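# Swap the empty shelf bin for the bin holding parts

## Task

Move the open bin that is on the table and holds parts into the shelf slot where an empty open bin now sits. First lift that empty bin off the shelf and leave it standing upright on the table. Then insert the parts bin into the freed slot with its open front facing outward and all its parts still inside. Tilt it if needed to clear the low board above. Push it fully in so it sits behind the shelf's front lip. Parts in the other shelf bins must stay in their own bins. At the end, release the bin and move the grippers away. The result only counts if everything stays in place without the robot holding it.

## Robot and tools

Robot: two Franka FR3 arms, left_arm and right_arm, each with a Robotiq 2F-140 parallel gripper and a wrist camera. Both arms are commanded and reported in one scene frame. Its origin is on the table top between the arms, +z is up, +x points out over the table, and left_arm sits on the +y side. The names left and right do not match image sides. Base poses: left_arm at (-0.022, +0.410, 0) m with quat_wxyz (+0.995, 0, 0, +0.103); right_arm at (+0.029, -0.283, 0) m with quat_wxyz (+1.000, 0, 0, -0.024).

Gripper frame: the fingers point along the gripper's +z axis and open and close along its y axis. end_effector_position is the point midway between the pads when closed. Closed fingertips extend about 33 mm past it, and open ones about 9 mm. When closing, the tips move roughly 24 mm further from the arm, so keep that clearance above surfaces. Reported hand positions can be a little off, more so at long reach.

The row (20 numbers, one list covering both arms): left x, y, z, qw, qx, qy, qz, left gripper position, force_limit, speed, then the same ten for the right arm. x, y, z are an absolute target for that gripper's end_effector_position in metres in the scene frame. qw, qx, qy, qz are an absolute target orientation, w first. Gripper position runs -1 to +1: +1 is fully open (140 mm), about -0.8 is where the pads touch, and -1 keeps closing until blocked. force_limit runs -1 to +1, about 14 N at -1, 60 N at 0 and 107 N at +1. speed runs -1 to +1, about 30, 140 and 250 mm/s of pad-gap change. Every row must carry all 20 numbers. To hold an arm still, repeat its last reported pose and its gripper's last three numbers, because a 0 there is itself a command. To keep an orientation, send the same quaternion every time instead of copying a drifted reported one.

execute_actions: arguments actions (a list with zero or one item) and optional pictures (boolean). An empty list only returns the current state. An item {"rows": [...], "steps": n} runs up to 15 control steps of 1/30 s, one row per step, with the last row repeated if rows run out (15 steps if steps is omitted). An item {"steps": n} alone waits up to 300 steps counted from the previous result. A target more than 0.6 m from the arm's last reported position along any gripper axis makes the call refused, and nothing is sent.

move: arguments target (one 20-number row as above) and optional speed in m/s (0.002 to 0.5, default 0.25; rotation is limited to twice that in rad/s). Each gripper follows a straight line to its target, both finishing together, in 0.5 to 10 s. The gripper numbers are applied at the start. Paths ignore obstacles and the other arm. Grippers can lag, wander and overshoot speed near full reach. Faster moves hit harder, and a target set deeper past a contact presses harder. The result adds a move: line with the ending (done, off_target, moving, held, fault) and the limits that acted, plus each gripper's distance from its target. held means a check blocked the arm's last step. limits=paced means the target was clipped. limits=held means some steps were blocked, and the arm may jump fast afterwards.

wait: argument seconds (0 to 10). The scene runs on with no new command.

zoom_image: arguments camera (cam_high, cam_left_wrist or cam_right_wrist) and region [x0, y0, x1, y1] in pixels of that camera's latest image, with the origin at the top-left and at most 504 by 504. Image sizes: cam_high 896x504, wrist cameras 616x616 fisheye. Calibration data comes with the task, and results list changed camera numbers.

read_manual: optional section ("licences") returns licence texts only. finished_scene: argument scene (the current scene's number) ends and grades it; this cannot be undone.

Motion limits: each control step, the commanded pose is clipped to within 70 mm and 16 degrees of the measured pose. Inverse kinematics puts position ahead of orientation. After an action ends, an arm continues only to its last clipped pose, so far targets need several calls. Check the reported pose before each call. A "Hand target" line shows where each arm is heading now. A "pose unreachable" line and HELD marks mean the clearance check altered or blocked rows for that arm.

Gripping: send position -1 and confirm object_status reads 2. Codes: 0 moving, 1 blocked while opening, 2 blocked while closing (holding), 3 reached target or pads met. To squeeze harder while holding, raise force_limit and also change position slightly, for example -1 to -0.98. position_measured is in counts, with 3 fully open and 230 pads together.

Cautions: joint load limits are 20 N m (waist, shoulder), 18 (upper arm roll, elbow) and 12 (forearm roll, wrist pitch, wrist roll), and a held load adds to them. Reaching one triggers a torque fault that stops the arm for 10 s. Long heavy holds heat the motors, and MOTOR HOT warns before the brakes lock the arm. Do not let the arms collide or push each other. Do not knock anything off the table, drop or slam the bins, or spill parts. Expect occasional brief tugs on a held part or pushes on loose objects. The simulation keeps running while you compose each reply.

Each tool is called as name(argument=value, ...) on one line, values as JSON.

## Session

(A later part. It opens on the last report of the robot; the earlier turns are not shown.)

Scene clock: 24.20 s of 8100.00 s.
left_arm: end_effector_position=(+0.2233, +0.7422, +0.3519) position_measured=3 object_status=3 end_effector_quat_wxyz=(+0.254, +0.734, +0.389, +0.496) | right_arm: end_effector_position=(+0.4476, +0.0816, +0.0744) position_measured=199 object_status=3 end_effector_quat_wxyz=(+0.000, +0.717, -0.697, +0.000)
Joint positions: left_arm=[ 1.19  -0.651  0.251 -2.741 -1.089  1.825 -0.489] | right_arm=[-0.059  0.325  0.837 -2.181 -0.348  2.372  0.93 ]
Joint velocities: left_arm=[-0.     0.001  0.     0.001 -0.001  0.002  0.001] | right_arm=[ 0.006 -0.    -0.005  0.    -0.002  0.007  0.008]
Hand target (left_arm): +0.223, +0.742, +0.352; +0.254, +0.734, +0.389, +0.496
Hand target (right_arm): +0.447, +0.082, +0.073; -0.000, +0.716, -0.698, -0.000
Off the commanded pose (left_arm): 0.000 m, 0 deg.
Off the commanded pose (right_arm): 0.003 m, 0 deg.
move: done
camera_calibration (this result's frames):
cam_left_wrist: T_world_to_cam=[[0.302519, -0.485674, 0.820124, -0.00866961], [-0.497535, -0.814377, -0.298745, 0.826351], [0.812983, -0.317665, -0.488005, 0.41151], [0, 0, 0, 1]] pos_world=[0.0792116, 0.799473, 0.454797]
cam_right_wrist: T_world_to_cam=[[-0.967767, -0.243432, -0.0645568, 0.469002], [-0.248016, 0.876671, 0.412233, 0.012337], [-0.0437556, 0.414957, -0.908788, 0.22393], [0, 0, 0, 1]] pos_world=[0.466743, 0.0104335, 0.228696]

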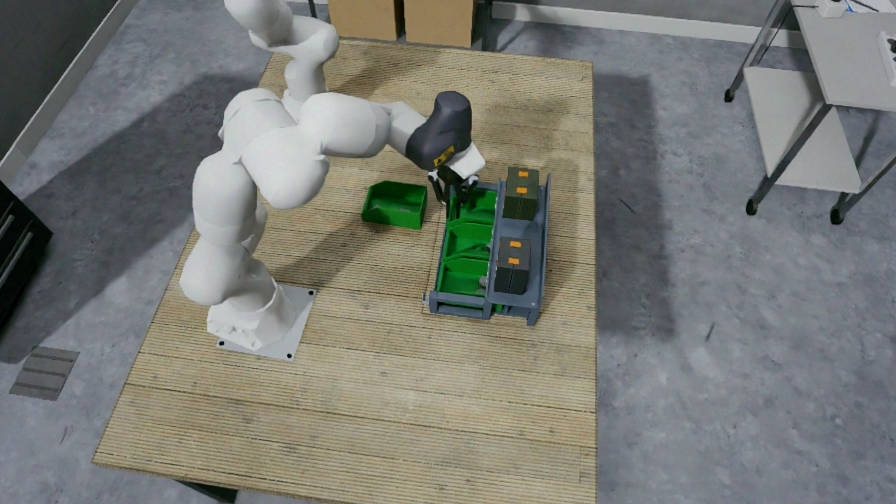

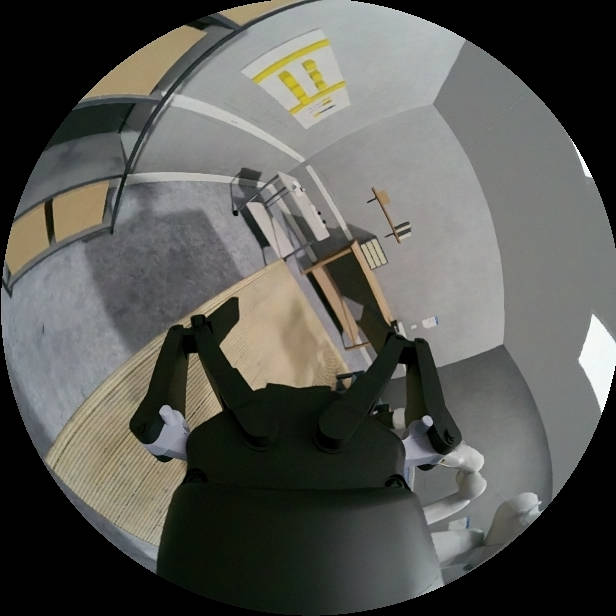

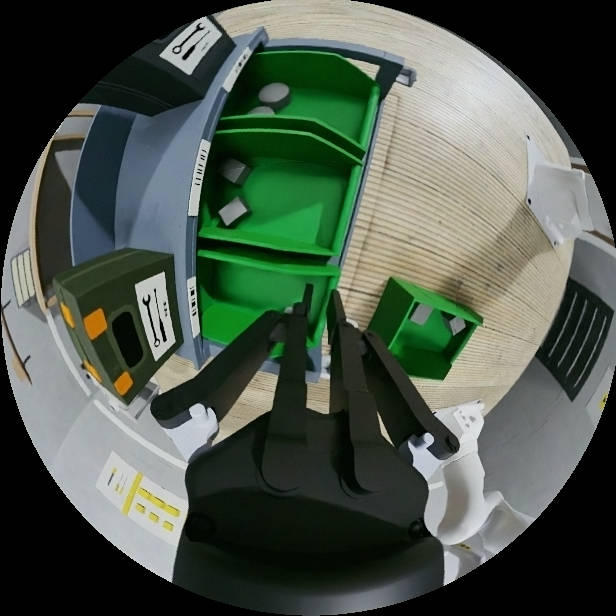

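execute_actions(actions=[])

move(target=[0.2233,0.7422,0.3519,0.254,0.734,0.389,0.496,1,0,0,0.447,0.082,0.063,0,0.716,-0.698,0,-0.55,0.9,0], speed=0.02)

move(target=[0.2233,0.7422,0.3519,0.254,0.734,0.389,0.496,1,0,0,0.447,0.082,0.063,0,0.716,-0.698,0,-1,0.9,0])

Scene clock: 27.07 s of 8100.00 s.
left_arm: end_effector_position=(+0.2233, +0.7422, +0.3519) position_measured=3 object_status=3 end_effector_quat_wxyz=(+0.254, +0.734, +0.389, +0.496) | right_arm: end_effector_position=(+0.4478, +0.0819, +0.0744) position_measured=199 object_status=3 end_effector_quat_wxyz=(-0.000, +0.716, -0.698, +0.000)
Joint positions: left_arm=[ 1.19  -0.651  0.251 -2.741 -1.089  1.825 -0.489] | right_arm=[-0.059  0.325  0.837 -2.181 -0.348  2.373  0.932]
Joint velocities: left_arm=[-0.001  0.002 -0.001 -0.002 -0.002  0.    -0.   ] | right_arm=[ 0.001 -0.002  0.    -0.    -0.001  0.001  0.001]
Hand target (left_arm): +0.223, +0.742, +0.352; +0.254, +0.734, +0.389, +0.496
Hand target (right_arm): +0.447, +0.082, +0.073; -0.000, +0.716, -0.698, -0.000
Off the commanded pose (left_arm): 0.000 m, 0 deg.
Off the commanded pose (right_arm): 0.003 m, 0 deg.
Steps of this call (steps 1 to 86: nothing new was sent). Readings (end_effector_position | what the end effector reports):
1: left_arm (+0.2233, +0.7422, +0.3519) | right_arm (+0.4476, +0.0816, +0.0744) | left_arm position_measured=3 object_status=3 | right_arm position_measured=199 object_status=3
2: left_arm (+0.2233, +0.7422, +0.3519) | right_arm (+0.4476, +0.0817, +0.0744) | left_arm position_measured=3 object_status=3 | right_arm position_measured=199 object_status=3
4: left_arm (+0.2233, +0.7422, +0.3519) | right_arm (+0.4477, +0.0817, +0.0744) | left_arm position_measured=3 object_status=3 | right_arm position_measured=199 object_status=3
8: left_arm (+0.2233, +0.7422, +0.3519) | right_arm (+0.4477, +0.0818, +0.0744) | left_arm position_measured=3 object_status=3 | right_arm position_measured=199 object_status=3
86: the state above
camera_calibration (this result's frames):
cam_left_wrist: T_world_to_cam=[[0.302519, -0.485674, 0.820124, -0.00866964], [-0.497536, -0.814377, -0.298745, 0.826351], [0.812983, -0.317665, -0.488005, 0.41151], [0, 0, 0, 1]] pos_world=[0.0792116, 0.799473, 0.454797]
cam_right_wrist: T_world_to_cam=[[-0.968229, -0.241334, -0.065507, 0.469383], [-0.246489, 0.876905, 0.412651, 0.0113946], [-0.0421432, 0.415688, -0.908531, 0.223046], [0, 0, 0, 1]] pos_world=[0.466679, 0.0105683, 0.22869]

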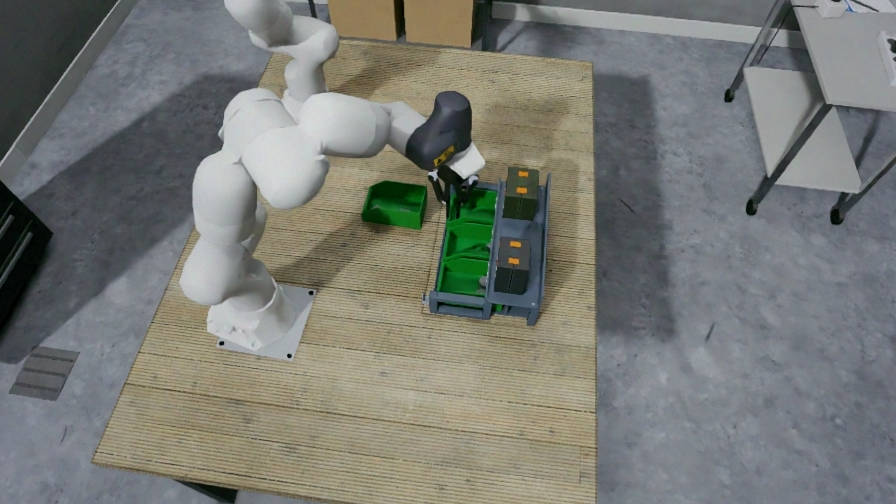

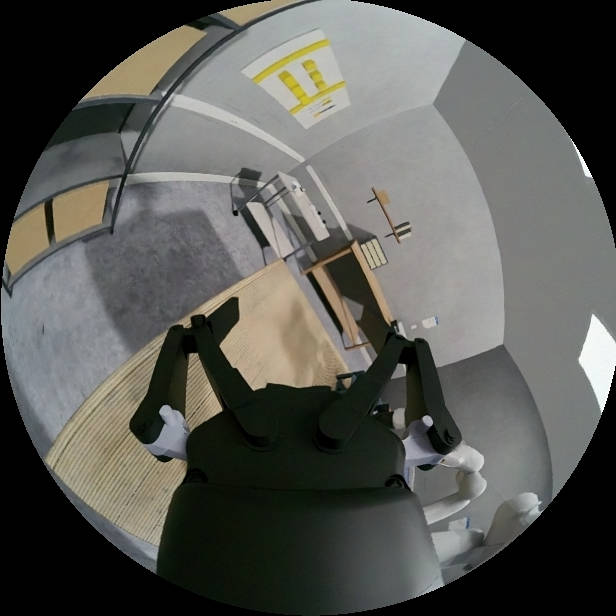

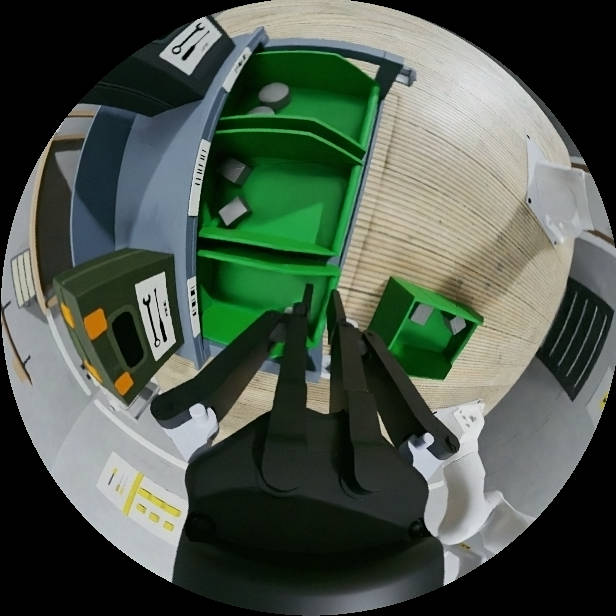

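Scene clock: 27.87 s of 8100.00 s.
left_arm: end_effector_position=(+0.2233, +0.7422, +0.3519) position_measured=3 object_status=3 end_effector_quat_wxyz=(+0.254, +0.734, +0.389, +0.496) | right_arm: end_effector_position=(+0.4527, +0.0849, +0.0743) position_measured=199 object_status=3 end_effector_quat_wxyz=(-0.007, +0.717, -0.697, +0.005)
Joint positions: left_arm=[ 1.19  -0.651  0.251 -2.741 -1.089  1.825 -0.489] | right_arm=[-0.042  0.329  0.822 -2.176 -0.365  2.386  0.942]
Joint velocities: left_arm=[-0.    -0.     0.    -0.001 -0.001  0.    -0.   ] | right_arm=[ 0.008 -0.    -0.007  0.004 -0.002  0.001  0.004]
Hand target (left_arm): +0.223, +0.742, +0.352; +0.254, +0.734, +0.389, +0.496
Hand target (right_arm): +0.447, +0.082, +0.064; -0.000, +0.716, -0.698, -0.000
Off the commanded pose (left_arm): 0.000 m, 0 deg.
Off the commanded pose (right_arm): 0.013 m, 1 deg.
move: off_target (right_arm)
camera_calibration (this result's frames):
cam_left_wrist: T_world_to_cam=[[0.302519, -0.485674, 0.820124, -0.00866966], [-0.497535, -0.814377, -0.298745, 0.826351], [0.812983, -0.317665, -0.488005, 0.41151], [0, 0, 0, 1]] pos_world=[0.0792116, 0.799473, 0.454797]
cam_right_wrist: T_world_to_cam=[[-0.966012, -0.245113, -0.0821064, 0.475411], [-0.256881, 0.874772, 0.410836, 0.0150316], [-0.0288767, 0.417964, -0.908005, 0.215584], [0, 0, 0, 1]] pos_world=[0.469339, 0.0132736, 0.22861]

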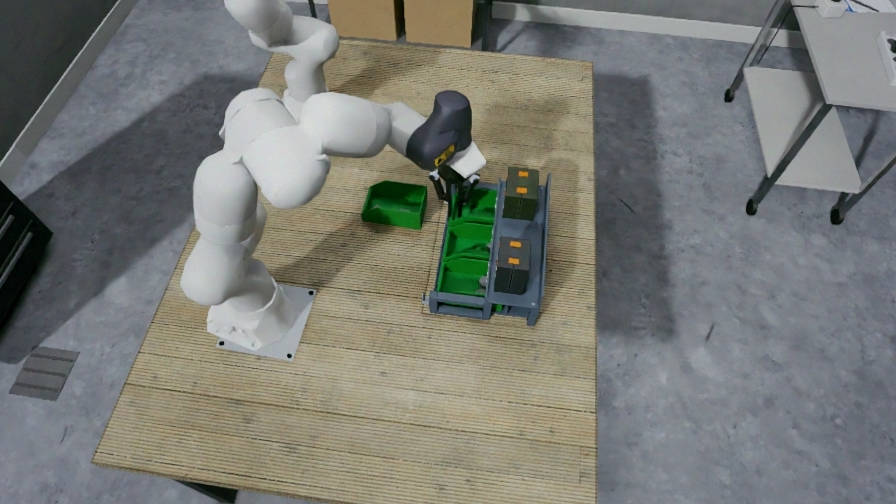

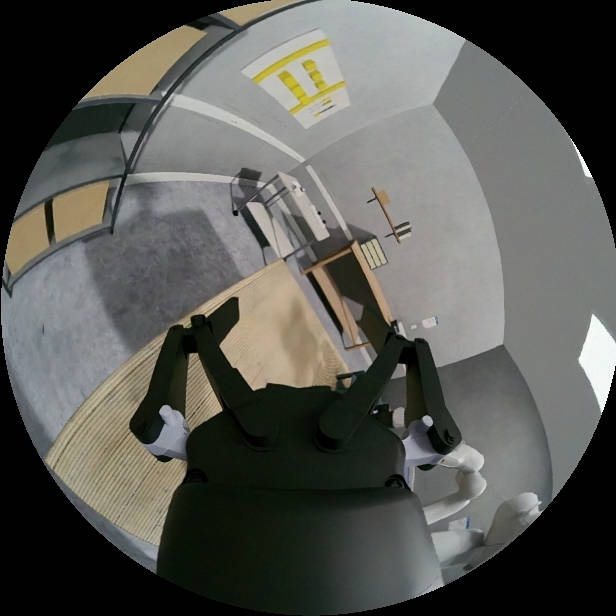

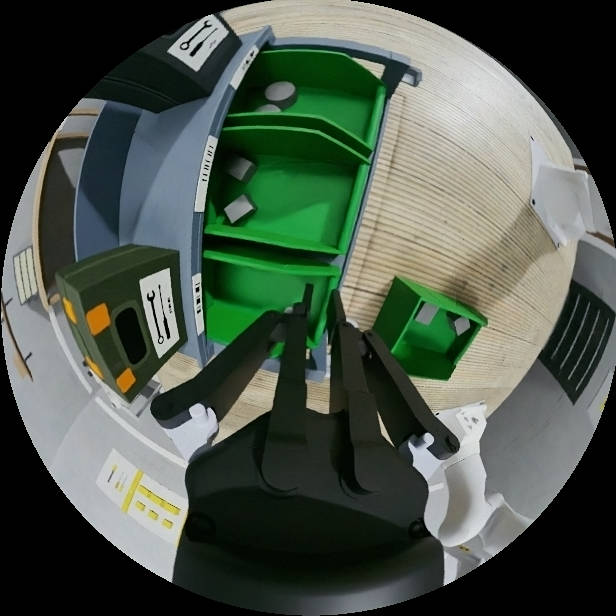

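Scene clock: 28.57 s of 8100.00 s.
left_arm: end_effector_position=(+0.2233, +0.7422, +0.3519) position_measured=3 object_status=3 end_effector_quat_wxyz=(+0.254, +0.734, +0.389, +0.496) | right_arm: end_effector_position=(+0.4531, +0.0850, +0.0743) position_measured=235 object_status=3 end_effector_quat_wxyz=(-0.007, +0.717, -0.697, +0.005)
Joint positions: left_arm=[ 1.19  -0.651  0.251 -2.741 -1.089  1.825 -0.489] | right_arm=[-0.041  0.329  0.82  -2.176 -0.365  2.386  0.943]
Joint velocities: left_arm=[-0.001 -0.    -0.001 -0.001 -0.    -0.001  0.   ] | right_arm=[-0.     0.001  0.     0.     0.    -0.002  0.001]
Hand target (left_arm): +0.223, +0.742, +0.352; +0.254, +0.734, +0.389, +0.496
Hand target (right_arm): +0.447, +0.082, +0.064; -0.000, +0.716, -0.698, -0.000
Off the commanded pose (left_arm): 0.000 m, 0 deg.
Off the commanded pose (right_arm): 0.013 m, 1 deg.
move: off_target (right_arm)
camera_calibration (this result's frames):
cam_left_wrist: T_world_to_cam=[[0.302519, -0.485674, 0.820124, -0.00866961], [-0.497535, -0.814377, -0.298745, 0.826351], [0.812983, -0.317665, -0.488005, 0.41151], [0, 0, 0, 1]] pos_world=[0.0792115, 0.799473, 0.454797]
cam_right_wrist: T_world_to_cam=[[-0.96639, -0.243374, -0.0828208, 0.475874], [-0.255597, 0.875031, 0.411084, 0.0143769], [-0.0275766, 0.418437, -0.907827, 0.214939], [0, 0, 0, 1]] pos_world=[0.469482, 0.0132968, 0.22863]

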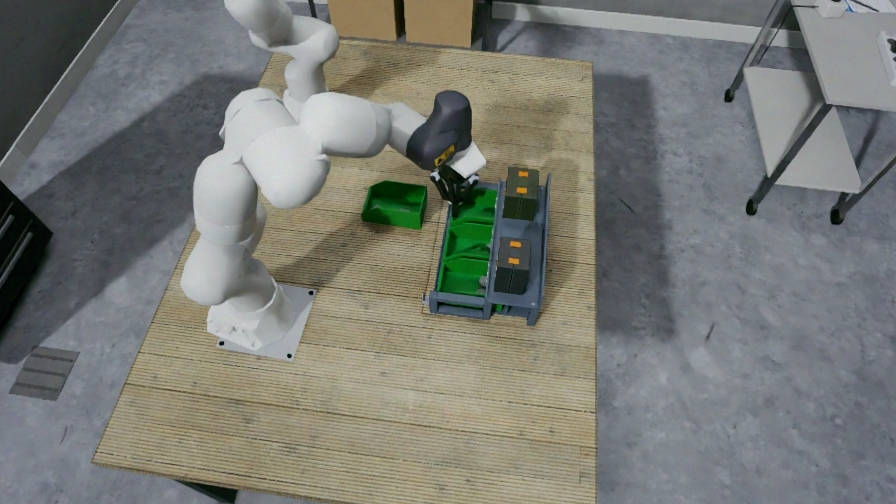

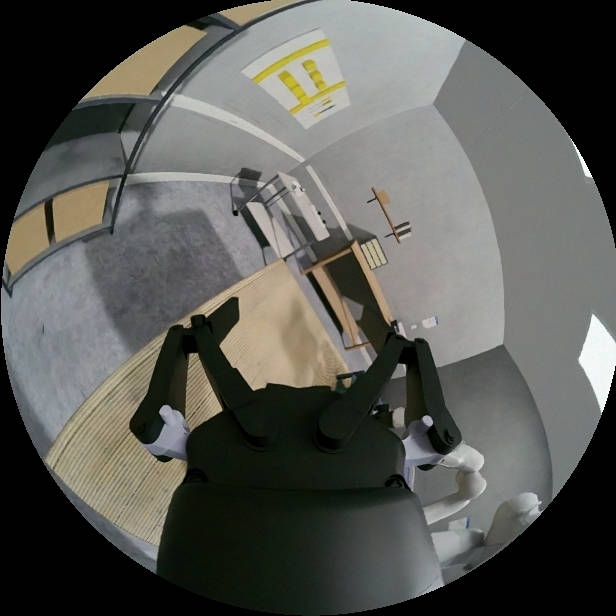

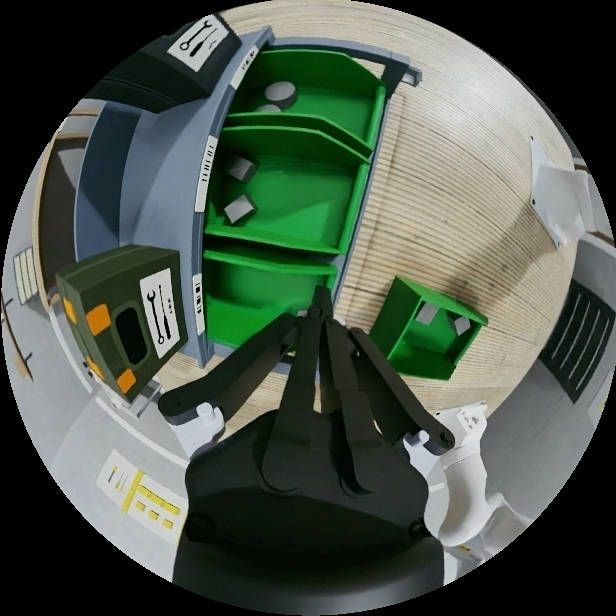

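move(target=[0.2233,0.7422,0.3519,0.254,0.734,0.389,0.496,1,0,0,0.44,0.07,0.12,0,0.716,-0.698,0,-0.55,0.9,0], speed=0.05)

zoom_image(camera="cam_right_wrist", region=[200,200,440,400])

zoom_image(camera="cam_high", region=[400,150,560,270])

Scene clock: 31.23 s of 8100.00 s.
left_arm: end_effector_position=(+0.2233, +0.7422, +0.3519) position_measured=3 object_status=3 end_effector_quat_wxyz=(+0.254, +0.734, +0.389, +0.496) | right_arm: end_effector_position=(+0.4412, +0.0709, +0.1184) position_measured=199 object_status=3 end_effector_quat_wxyz=(-0.001, +0.713, -0.701, +0.001)
Joint positions: left_arm=[ 1.19  -0.651  0.251 -2.741 -1.089  1.825 -0.489] | right_arm=[-0.163  0.185  0.936 -2.206 -0.204  2.309  0.838]
Joint velocities: left_arm=[ 0.001  0.001 -0.001  0.     0.002 -0.    -0.001] | right_arm=[-0.012 -0.     0.01  -0.001  0.003 -0.01  -0.032]
Hand target (left_arm): +0.223, +0.742, +0.352; +0.254, +0.734, +0.389, +0.496
Hand target (right_arm): +0.440, +0.069, +0.118; +0.001, +0.716, -0.698, +0.000
Off the commanded pose (left_arm): 0.000 m, 0 deg.
Off the commanded pose (right_arm): 0.002 m, 1 deg.
move: done
camera_calibration (this result's frames):
cam_left_wrist: T_world_to_cam=[[0.302519, -0.485674, 0.820124, -0.00866963], [-0.497536, -0.814377, -0.298745, 0.826351], [0.812983, -0.317665, -0.488005, 0.41151], [0, 0, 0, 1]] pos_world=[0.0792116, 0.799473, 0.454797]
cam_right_wrist: T_world_to_cam=[[-0.970283, -0.232328, -0.0676432, 0.463728], [-0.239221, 0.878939, 0.412601, -0.0021408], [-0.0364044, 0.416521, -0.908397, 0.264626], [0, 0, 0, 1]] pos_world=[0.459068, -0.000603656, 0.272636]

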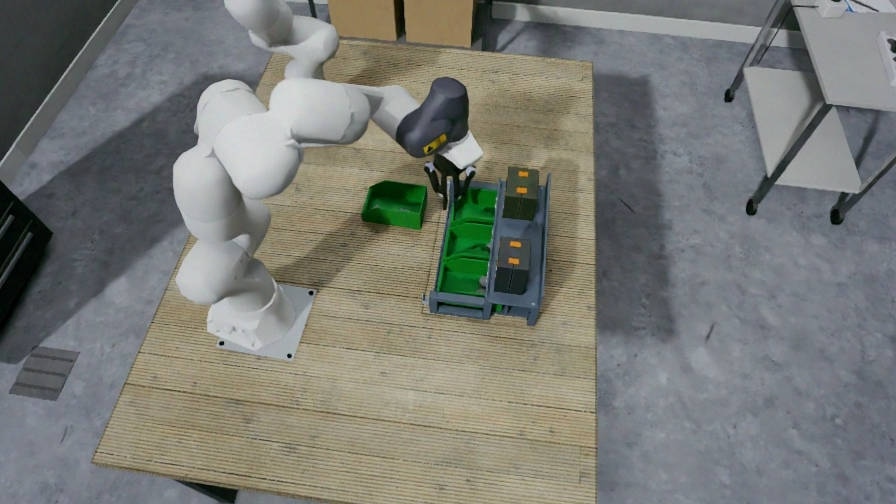

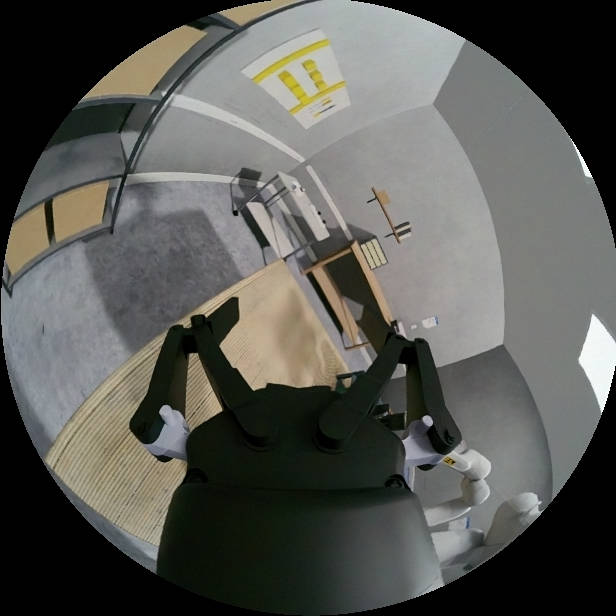

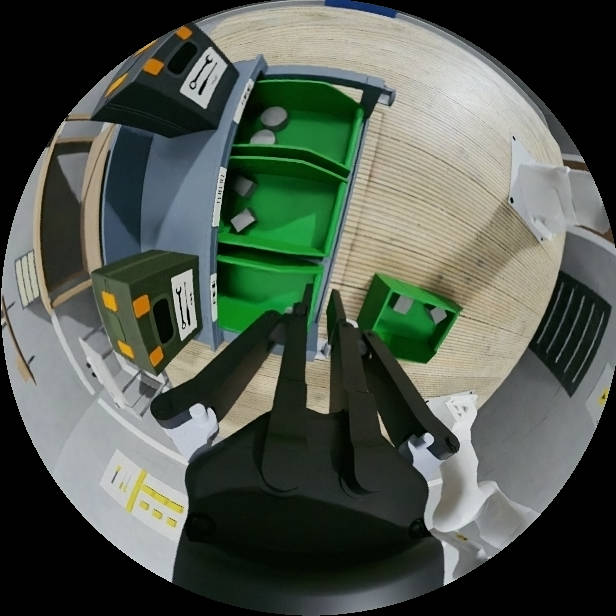

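Region (200, 200, 440, 400) of cam_right_wrist's 616x616 image, scaled by 2.100, with more detail than that image has.

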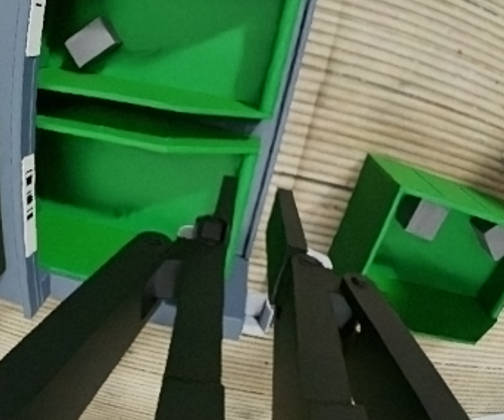

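Region (400, 150, 560, 270) of cam_high's 896x504 image, scaled by 3.150, with more detail than that image has; it fills the top 378 rows of this view, and the rest is white.

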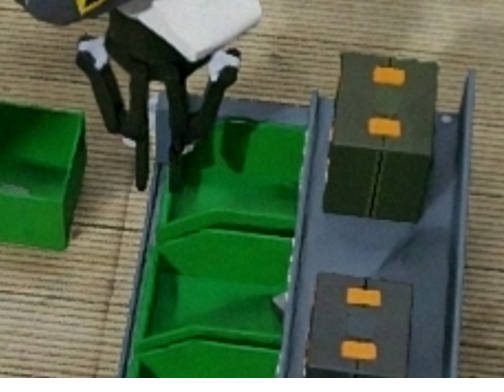

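move(target=[0.2233,0.7422,0.3519,0.254,0.734,0.389,0.496,1,0,0,0.446,0.105,0.085,0,0.716,-0.698,0,-0.65,0.9,0], speed=0.04)

zoom_image(camera="cam_right_wrist", region=[250,220,400,340])

zoom_image(camera="cam_high", region=[420,160,520,240])

Scene clock: 35.47 s of 8100.00 s.
left_arm: end_effector_position=(+0.2233, +0.7422, +0.3519) position_measured=3 object_status=3 end_effector_quat_wxyz=(+0.254, +0.734, +0.389, +0.496) | right_arm: end_effector_position=(+0.4446, +0.1039, +0.0870) position_measured=211 object_status=3 end_effector_quat_wxyz=(+0.001, +0.720, -0.694, -0.001)
Joint positions: left_arm=[ 1.19  -0.651  0.251 -2.741 -1.089  1.825 -0.489] | right_arm=[-0.008  0.336  0.829 -2.126 -0.339  2.327  0.945]
Joint velocities: left_arm=[-0.001  0.    -0.001 -0.     0.001  0.     0.   ] | right_arm=[ 0.021  0.001 -0.02   0.006  0.001  0.005  0.033]
Hand target (left_arm): +0.223, +0.742, +0.352; +0.254, +0.734, +0.389, +0.496
Hand target (right_arm): +0.446, +0.105, +0.087; -0.001, +0.716, -0.698, -0.000
Off the commanded pose (left_arm): 0.000 m, 0 deg.
Off the commanded pose (right_arm): 0.003 m, 1 deg.
move: done
camera_calibration (this result's frames):
cam_left_wrist: T_world_to_cam=[[0.302519, -0.485674, 0.820124, -0.00866967], [-0.497536, -0.814377, -0.298745, 0.826351], [0.812983, -0.317665, -0.488005, 0.41151], [0, 0, 0, 1]] pos_world=[0.0792116, 0.799473, 0.454797]
cam_right_wrist: T_world_to_cam=[[-0.965718, -0.25196, -0.0624938, 0.472114], [-0.254843, 0.874305, 0.413092, -0.00995296], [-0.0494441, 0.414856, -0.908542, 0.228469], [0, 0, 0, 1]] pos_world=[0.464689, 0.0328744, 0.241189]

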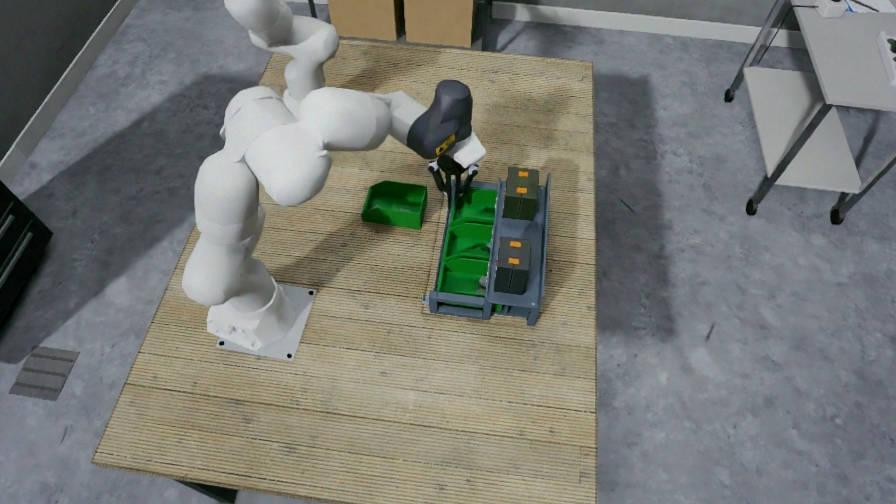

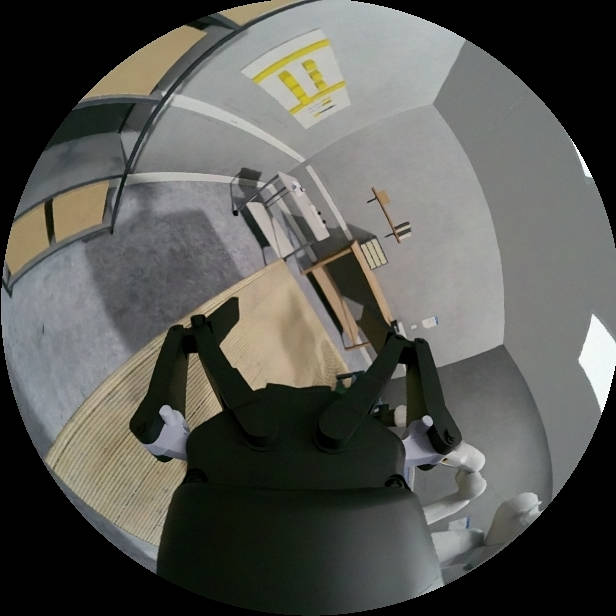

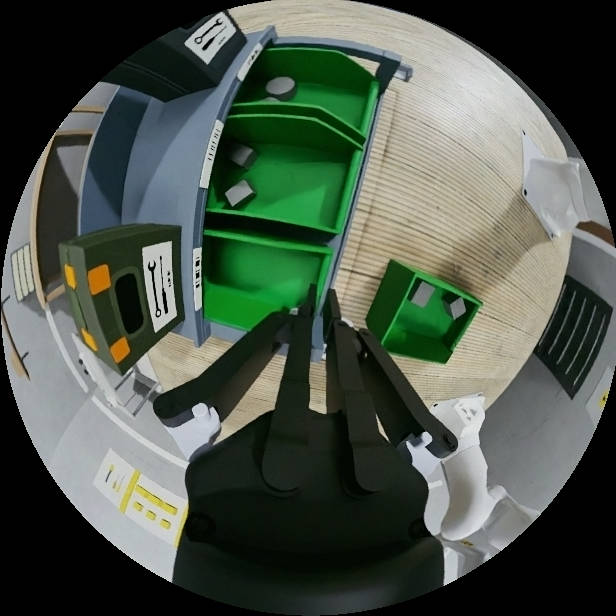

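Region (250, 220, 400, 340) of cam_right_wrist's 616x616 image, scaled by 3.360, with more detail than that image has; it fills the top 403 rows of this view, and the rest is white.

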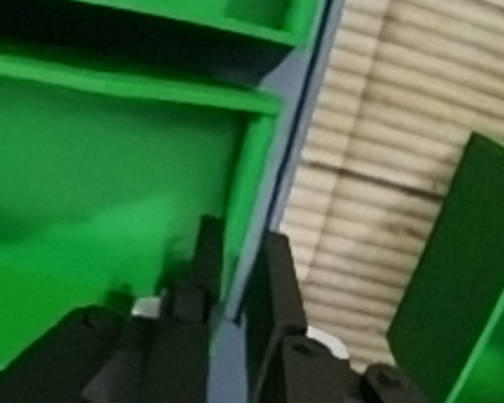

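Region (420, 160, 520, 240) of cam_high's 896x504 image, scaled by 5.040, with more detail than that image has; it fills the top 403 rows of this view, and the rest is white.

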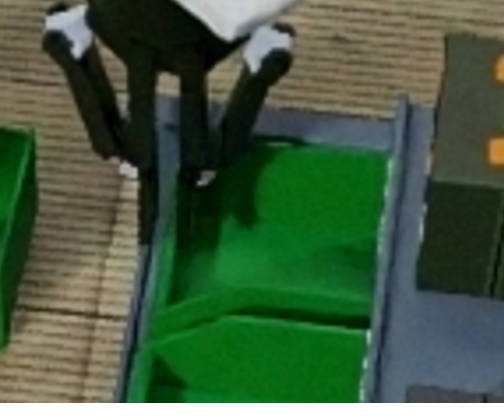

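move(target=[0.2233,0.7422,0.3519,0.254,0.734,0.389,0.496,1,0,0,0.451,0.085,0.085,0,0.716,-0.698,0,-0.65,0.9,0], speed=0.03)

move(target=[0.2233,0.7422,0.3519,0.254,0.734,0.389,0.496,1,0,0,0.451,0.085,0.064,0,0.716,-0.698,0,-0.65,0.9,0], speed=0.015)

zoom_image(camera="cam_right_wrist", region=[250,220,400,340])

Scene clock: 38.07 s of 8100.00 s.
left_arm: end_effector_position=(+0.2233, +0.7422, +0.3519) position_measured=3 object_status=3 end_effector_quat_wxyz=(+0.254, +0.734, +0.389, +0.496) | right_arm: end_effector_position=(+0.4507, +0.0844, +0.0838) position_measured=211 object_status=3 end_effector_quat_wxyz=(+0.003, +0.714, -0.700, +0.000)
Joint positions: left_arm=[ 1.19  -0.651  0.251 -2.741 -1.089  1.825 -0.489] | right_arm=[-0.055  0.32   0.84  -2.155 -0.334  2.34   0.929]
Joint velocities: left_arm=[-0.001 -0.001 -0.     0.    -0.001  0.     0.   ] | right_arm=[-0.013 -0.     0.017 -0.003  0.     0.007 -0.015]
Hand target (left_arm): +0.223, +0.742, +0.352; +0.254, +0.734, +0.389, +0.496
Hand target (right_arm): +0.451, +0.085, +0.085; +0.000, +0.716, -0.698, -0.000
Off the commanded pose (left_arm): 0.000 m, 0 deg.
Off the commanded pose (right_arm): 0.001 m, 0 deg.
move: done
camera_calibration (this result's frames):
cam_left_wrist: T_world_to_cam=[[0.302519, -0.485674, 0.820124, -0.00866966], [-0.497535, -0.814377, -0.298745, 0.826352], [0.812983, -0.317665, -0.488005, 0.41151], [0, 0, 0, 1]] pos_world=[0.0792116, 0.799473, 0.454797]
cam_right_wrist: T_world_to_cam=[[-0.970092, -0.235028, -0.0606842, 0.473299], [-0.238931, 0.880479, 0.409474, 0.00255944], [-0.0428066, 0.411727, -0.910301, 0.231408], [0, 0, 0, 1]] pos_world=[0.469661, 0.0137081, 0.238325]

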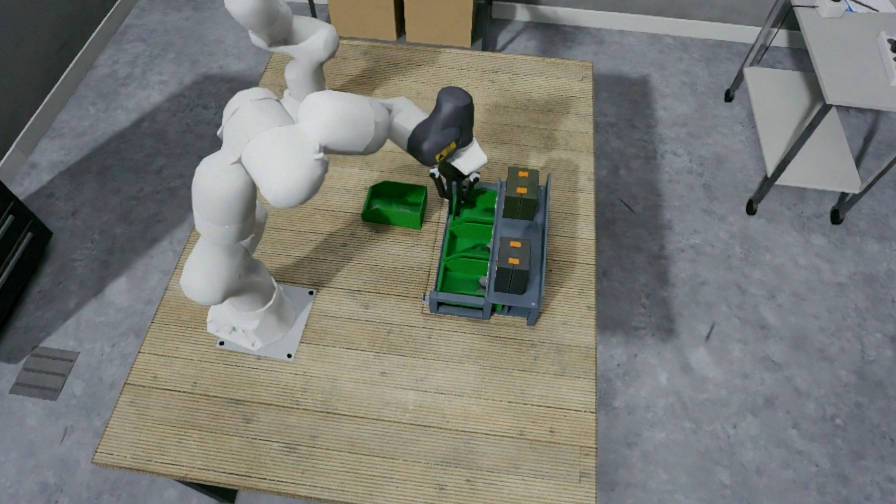

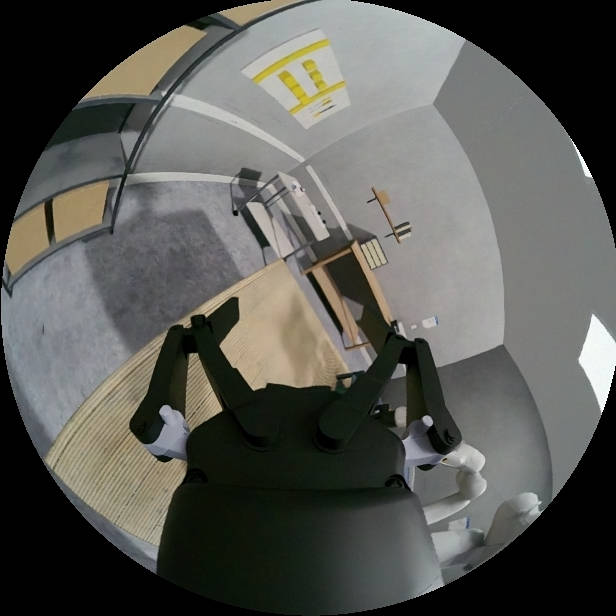

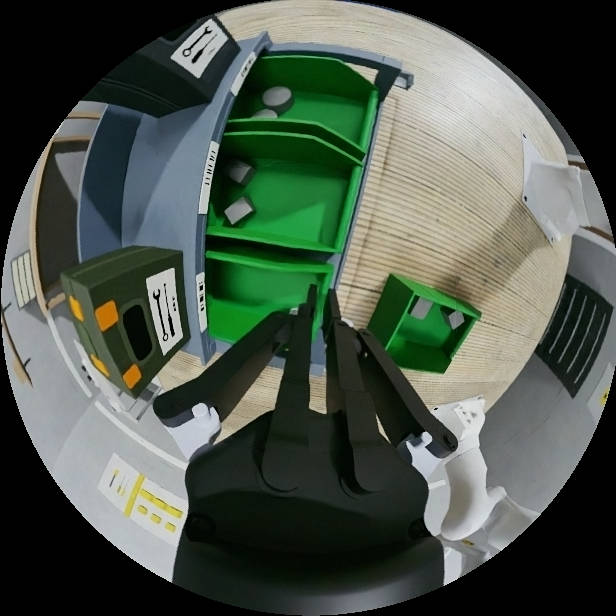

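Scene clock: 39.60 s of 8100.00 s.
left_arm: end_effector_position=(+0.2233, +0.7422, +0.3519) position_measured=3 object_status=3 end_effector_quat_wxyz=(+0.254, +0.734, +0.389, +0.496) | right_arm: end_effector_position=(+0.4511, +0.0839, +0.0656) position_measured=211 object_status=3 end_effector_quat_wxyz=(+0.001, +0.716, -0.698, -0.000)
Joint positions: left_arm=[ 1.19  -0.651  0.251 -2.741 -1.089  1.825 -0.489] | right_arm=[-0.029  0.355  0.806 -2.165 -0.371  2.378  0.944]
Joint velocities: left_arm=[-0.001 -0.    -0.001  0.    -0.001  0.     0.   ] | right_arm=[ 0.006  0.001 -0.006 -0.002 -0.002  0.011  0.005]
Hand target (left_arm): +0.223, +0.742, +0.352; +0.254, +0.734, +0.389, +0.496
Hand target (right_arm): +0.451, +0.085, +0.064; -0.000, +0.716, -0.698, -0.000
Off the commanded pose (left_arm): 0.000 m, 0 deg.
Off the commanded pose (right_arm): 0.002 m, 0 deg.
move: done
camera_calibration (this result's frames):
cam_left_wrist: T_world_to_cam=[[0.302519, -0.485674, 0.820124, -0.00866967], [-0.497535, -0.814377, -0.298745, 0.826351], [0.812983, -0.317665, -0.488005, 0.41151], [0, 0, 0, 1]] pos_world=[0.0792116, 0.799473, 0.454797]
cam_right_wrist: T_world_to_cam=[[-0.968156, -0.242459, -0.0623425, 0.472399], [-0.246247, 0.877424, 0.411691, 0.0139797], [-0.0451173, 0.413933, -0.909189, 0.2158], [0, 0, 0, 1]] pos_world=[0.470535, 0.0129447, 0.219898]

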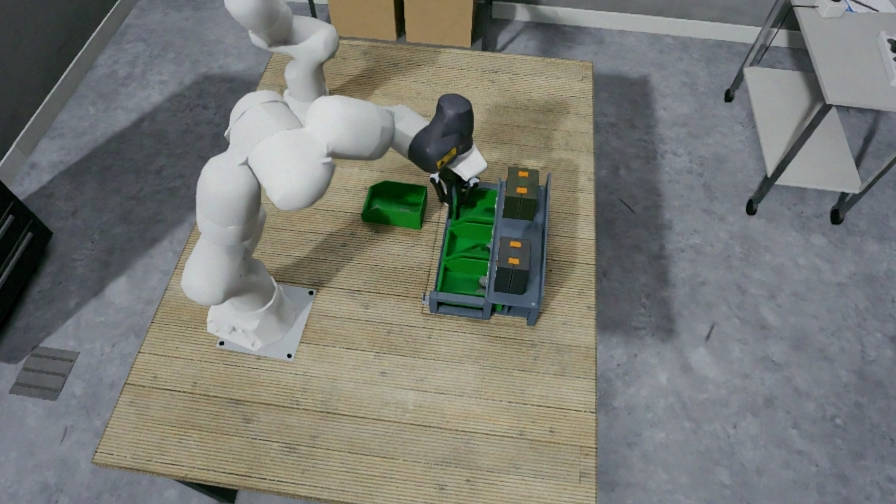

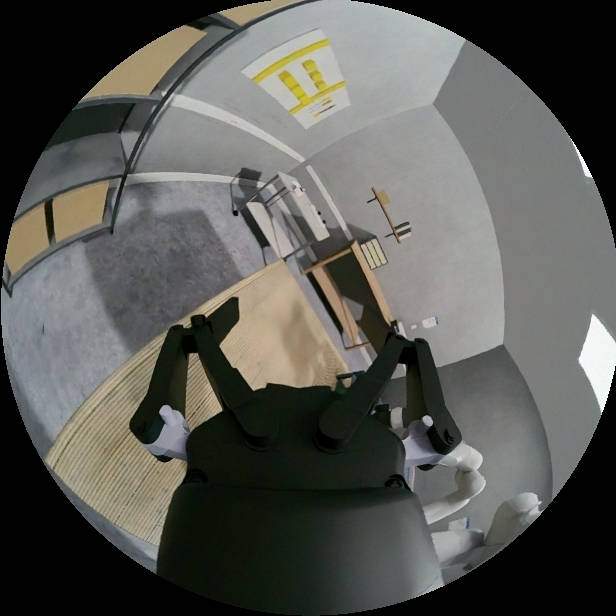

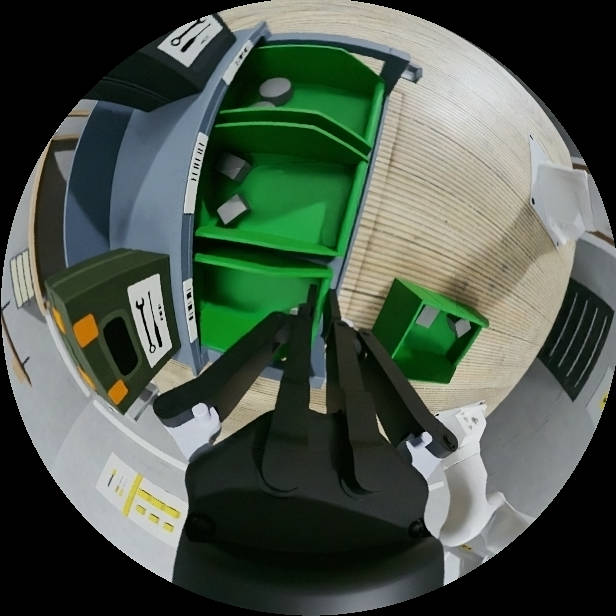

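Region (250, 220, 400, 340) of cam_right_wrist's 616x616 image, scaled by 3.360, with more detail than that image has; it fills the top 403 rows of this view, and the rest is white.

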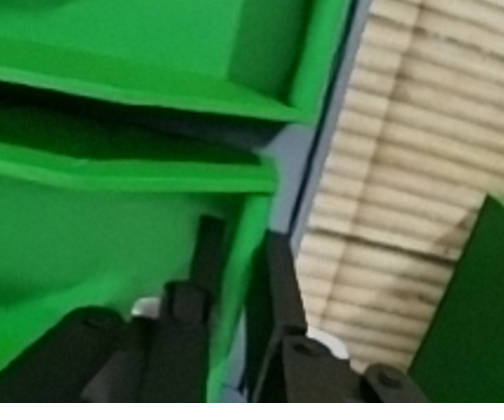

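Both fingers descended around the wall. Closing.

move(target=[0.2233,0.7422,0.3519,0.254,0.734,0.389,0.496,1,0,0,0.451,0.085,0.063,0,0.716,-0.698,0,-1,0.9,0], speed=0.02)

Scene clock: 40.77 s of 8100.00 s.
left_arm: end_effector_position=(+0.2233, +0.7422, +0.3519) position_measured=3 object_status=3 end_effector_quat_wxyz=(+0.254, +0.734, +0.389, +0.496) | right_arm: end_effector_position=(+0.4517, +0.0842, +0.0658) position_measured=225 object_status=2 end_effector_quat_wxyz=(+0.000, +0.715, -0.699, +0.001)
Joint positions: left_arm=[ 1.19  -0.651  0.251 -2.741 -1.089  1.825 -0.489] | right_arm=[-0.028  0.355  0.805 -2.165 -0.373  2.38   0.951]
Joint velocities: left_arm=[ 0.    -0.001  0.001 -0.001 -0.001 -0.001 -0.001] | right_arm=[ 0.     0.001  0.001  0.    -0.002  0.     0.004]
Hand target (left_arm): +0.223, +0.742, +0.352; +0.254, +0.734, +0.389, +0.496
Hand target (right_arm): +0.451, +0.085, +0.063; -0.000, +0.716, -0.698, -0.000
Off the commanded pose (left_arm): 0.000 m, 0 deg.
Off the commanded pose (right_arm): 0.003 m, 0 deg.
move: done
camera_calibration (this result's frames):
cam_left_wrist: T_world_to_cam=[[0.302519, -0.485674, 0.820124, -0.00866968], [-0.497535, -0.814377, -0.298745, 0.826351], [0.812983, -0.317665, -0.488005, 0.41151], [0, 0, 0, 1]] pos_world=[0.0792116, 0.799473, 0.454797]
cam_right_wrist: T_world_to_cam=[[-0.96903, -0.238281, -0.0648309, 0.473246], [-0.243524, 0.878554, 0.410901, 0.0125476], [-0.0409525, 0.413963, -0.909372, 0.214015], [0, 0, 0, 1]] pos_world=[0.47041, 0.0131475, 0.220144]

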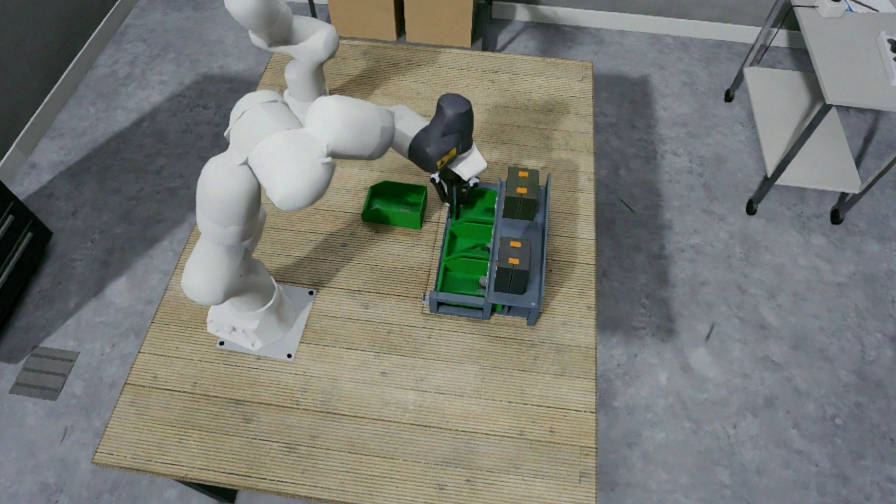

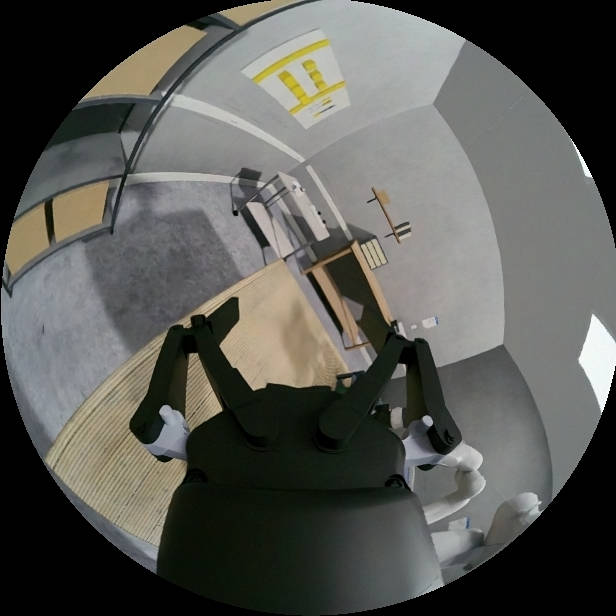

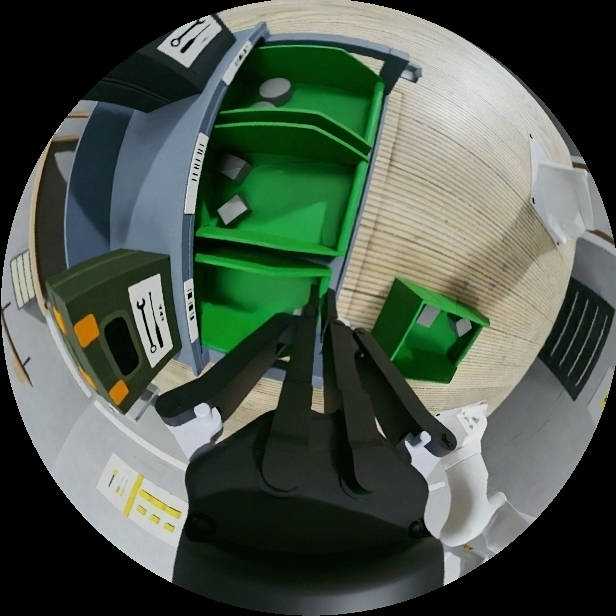

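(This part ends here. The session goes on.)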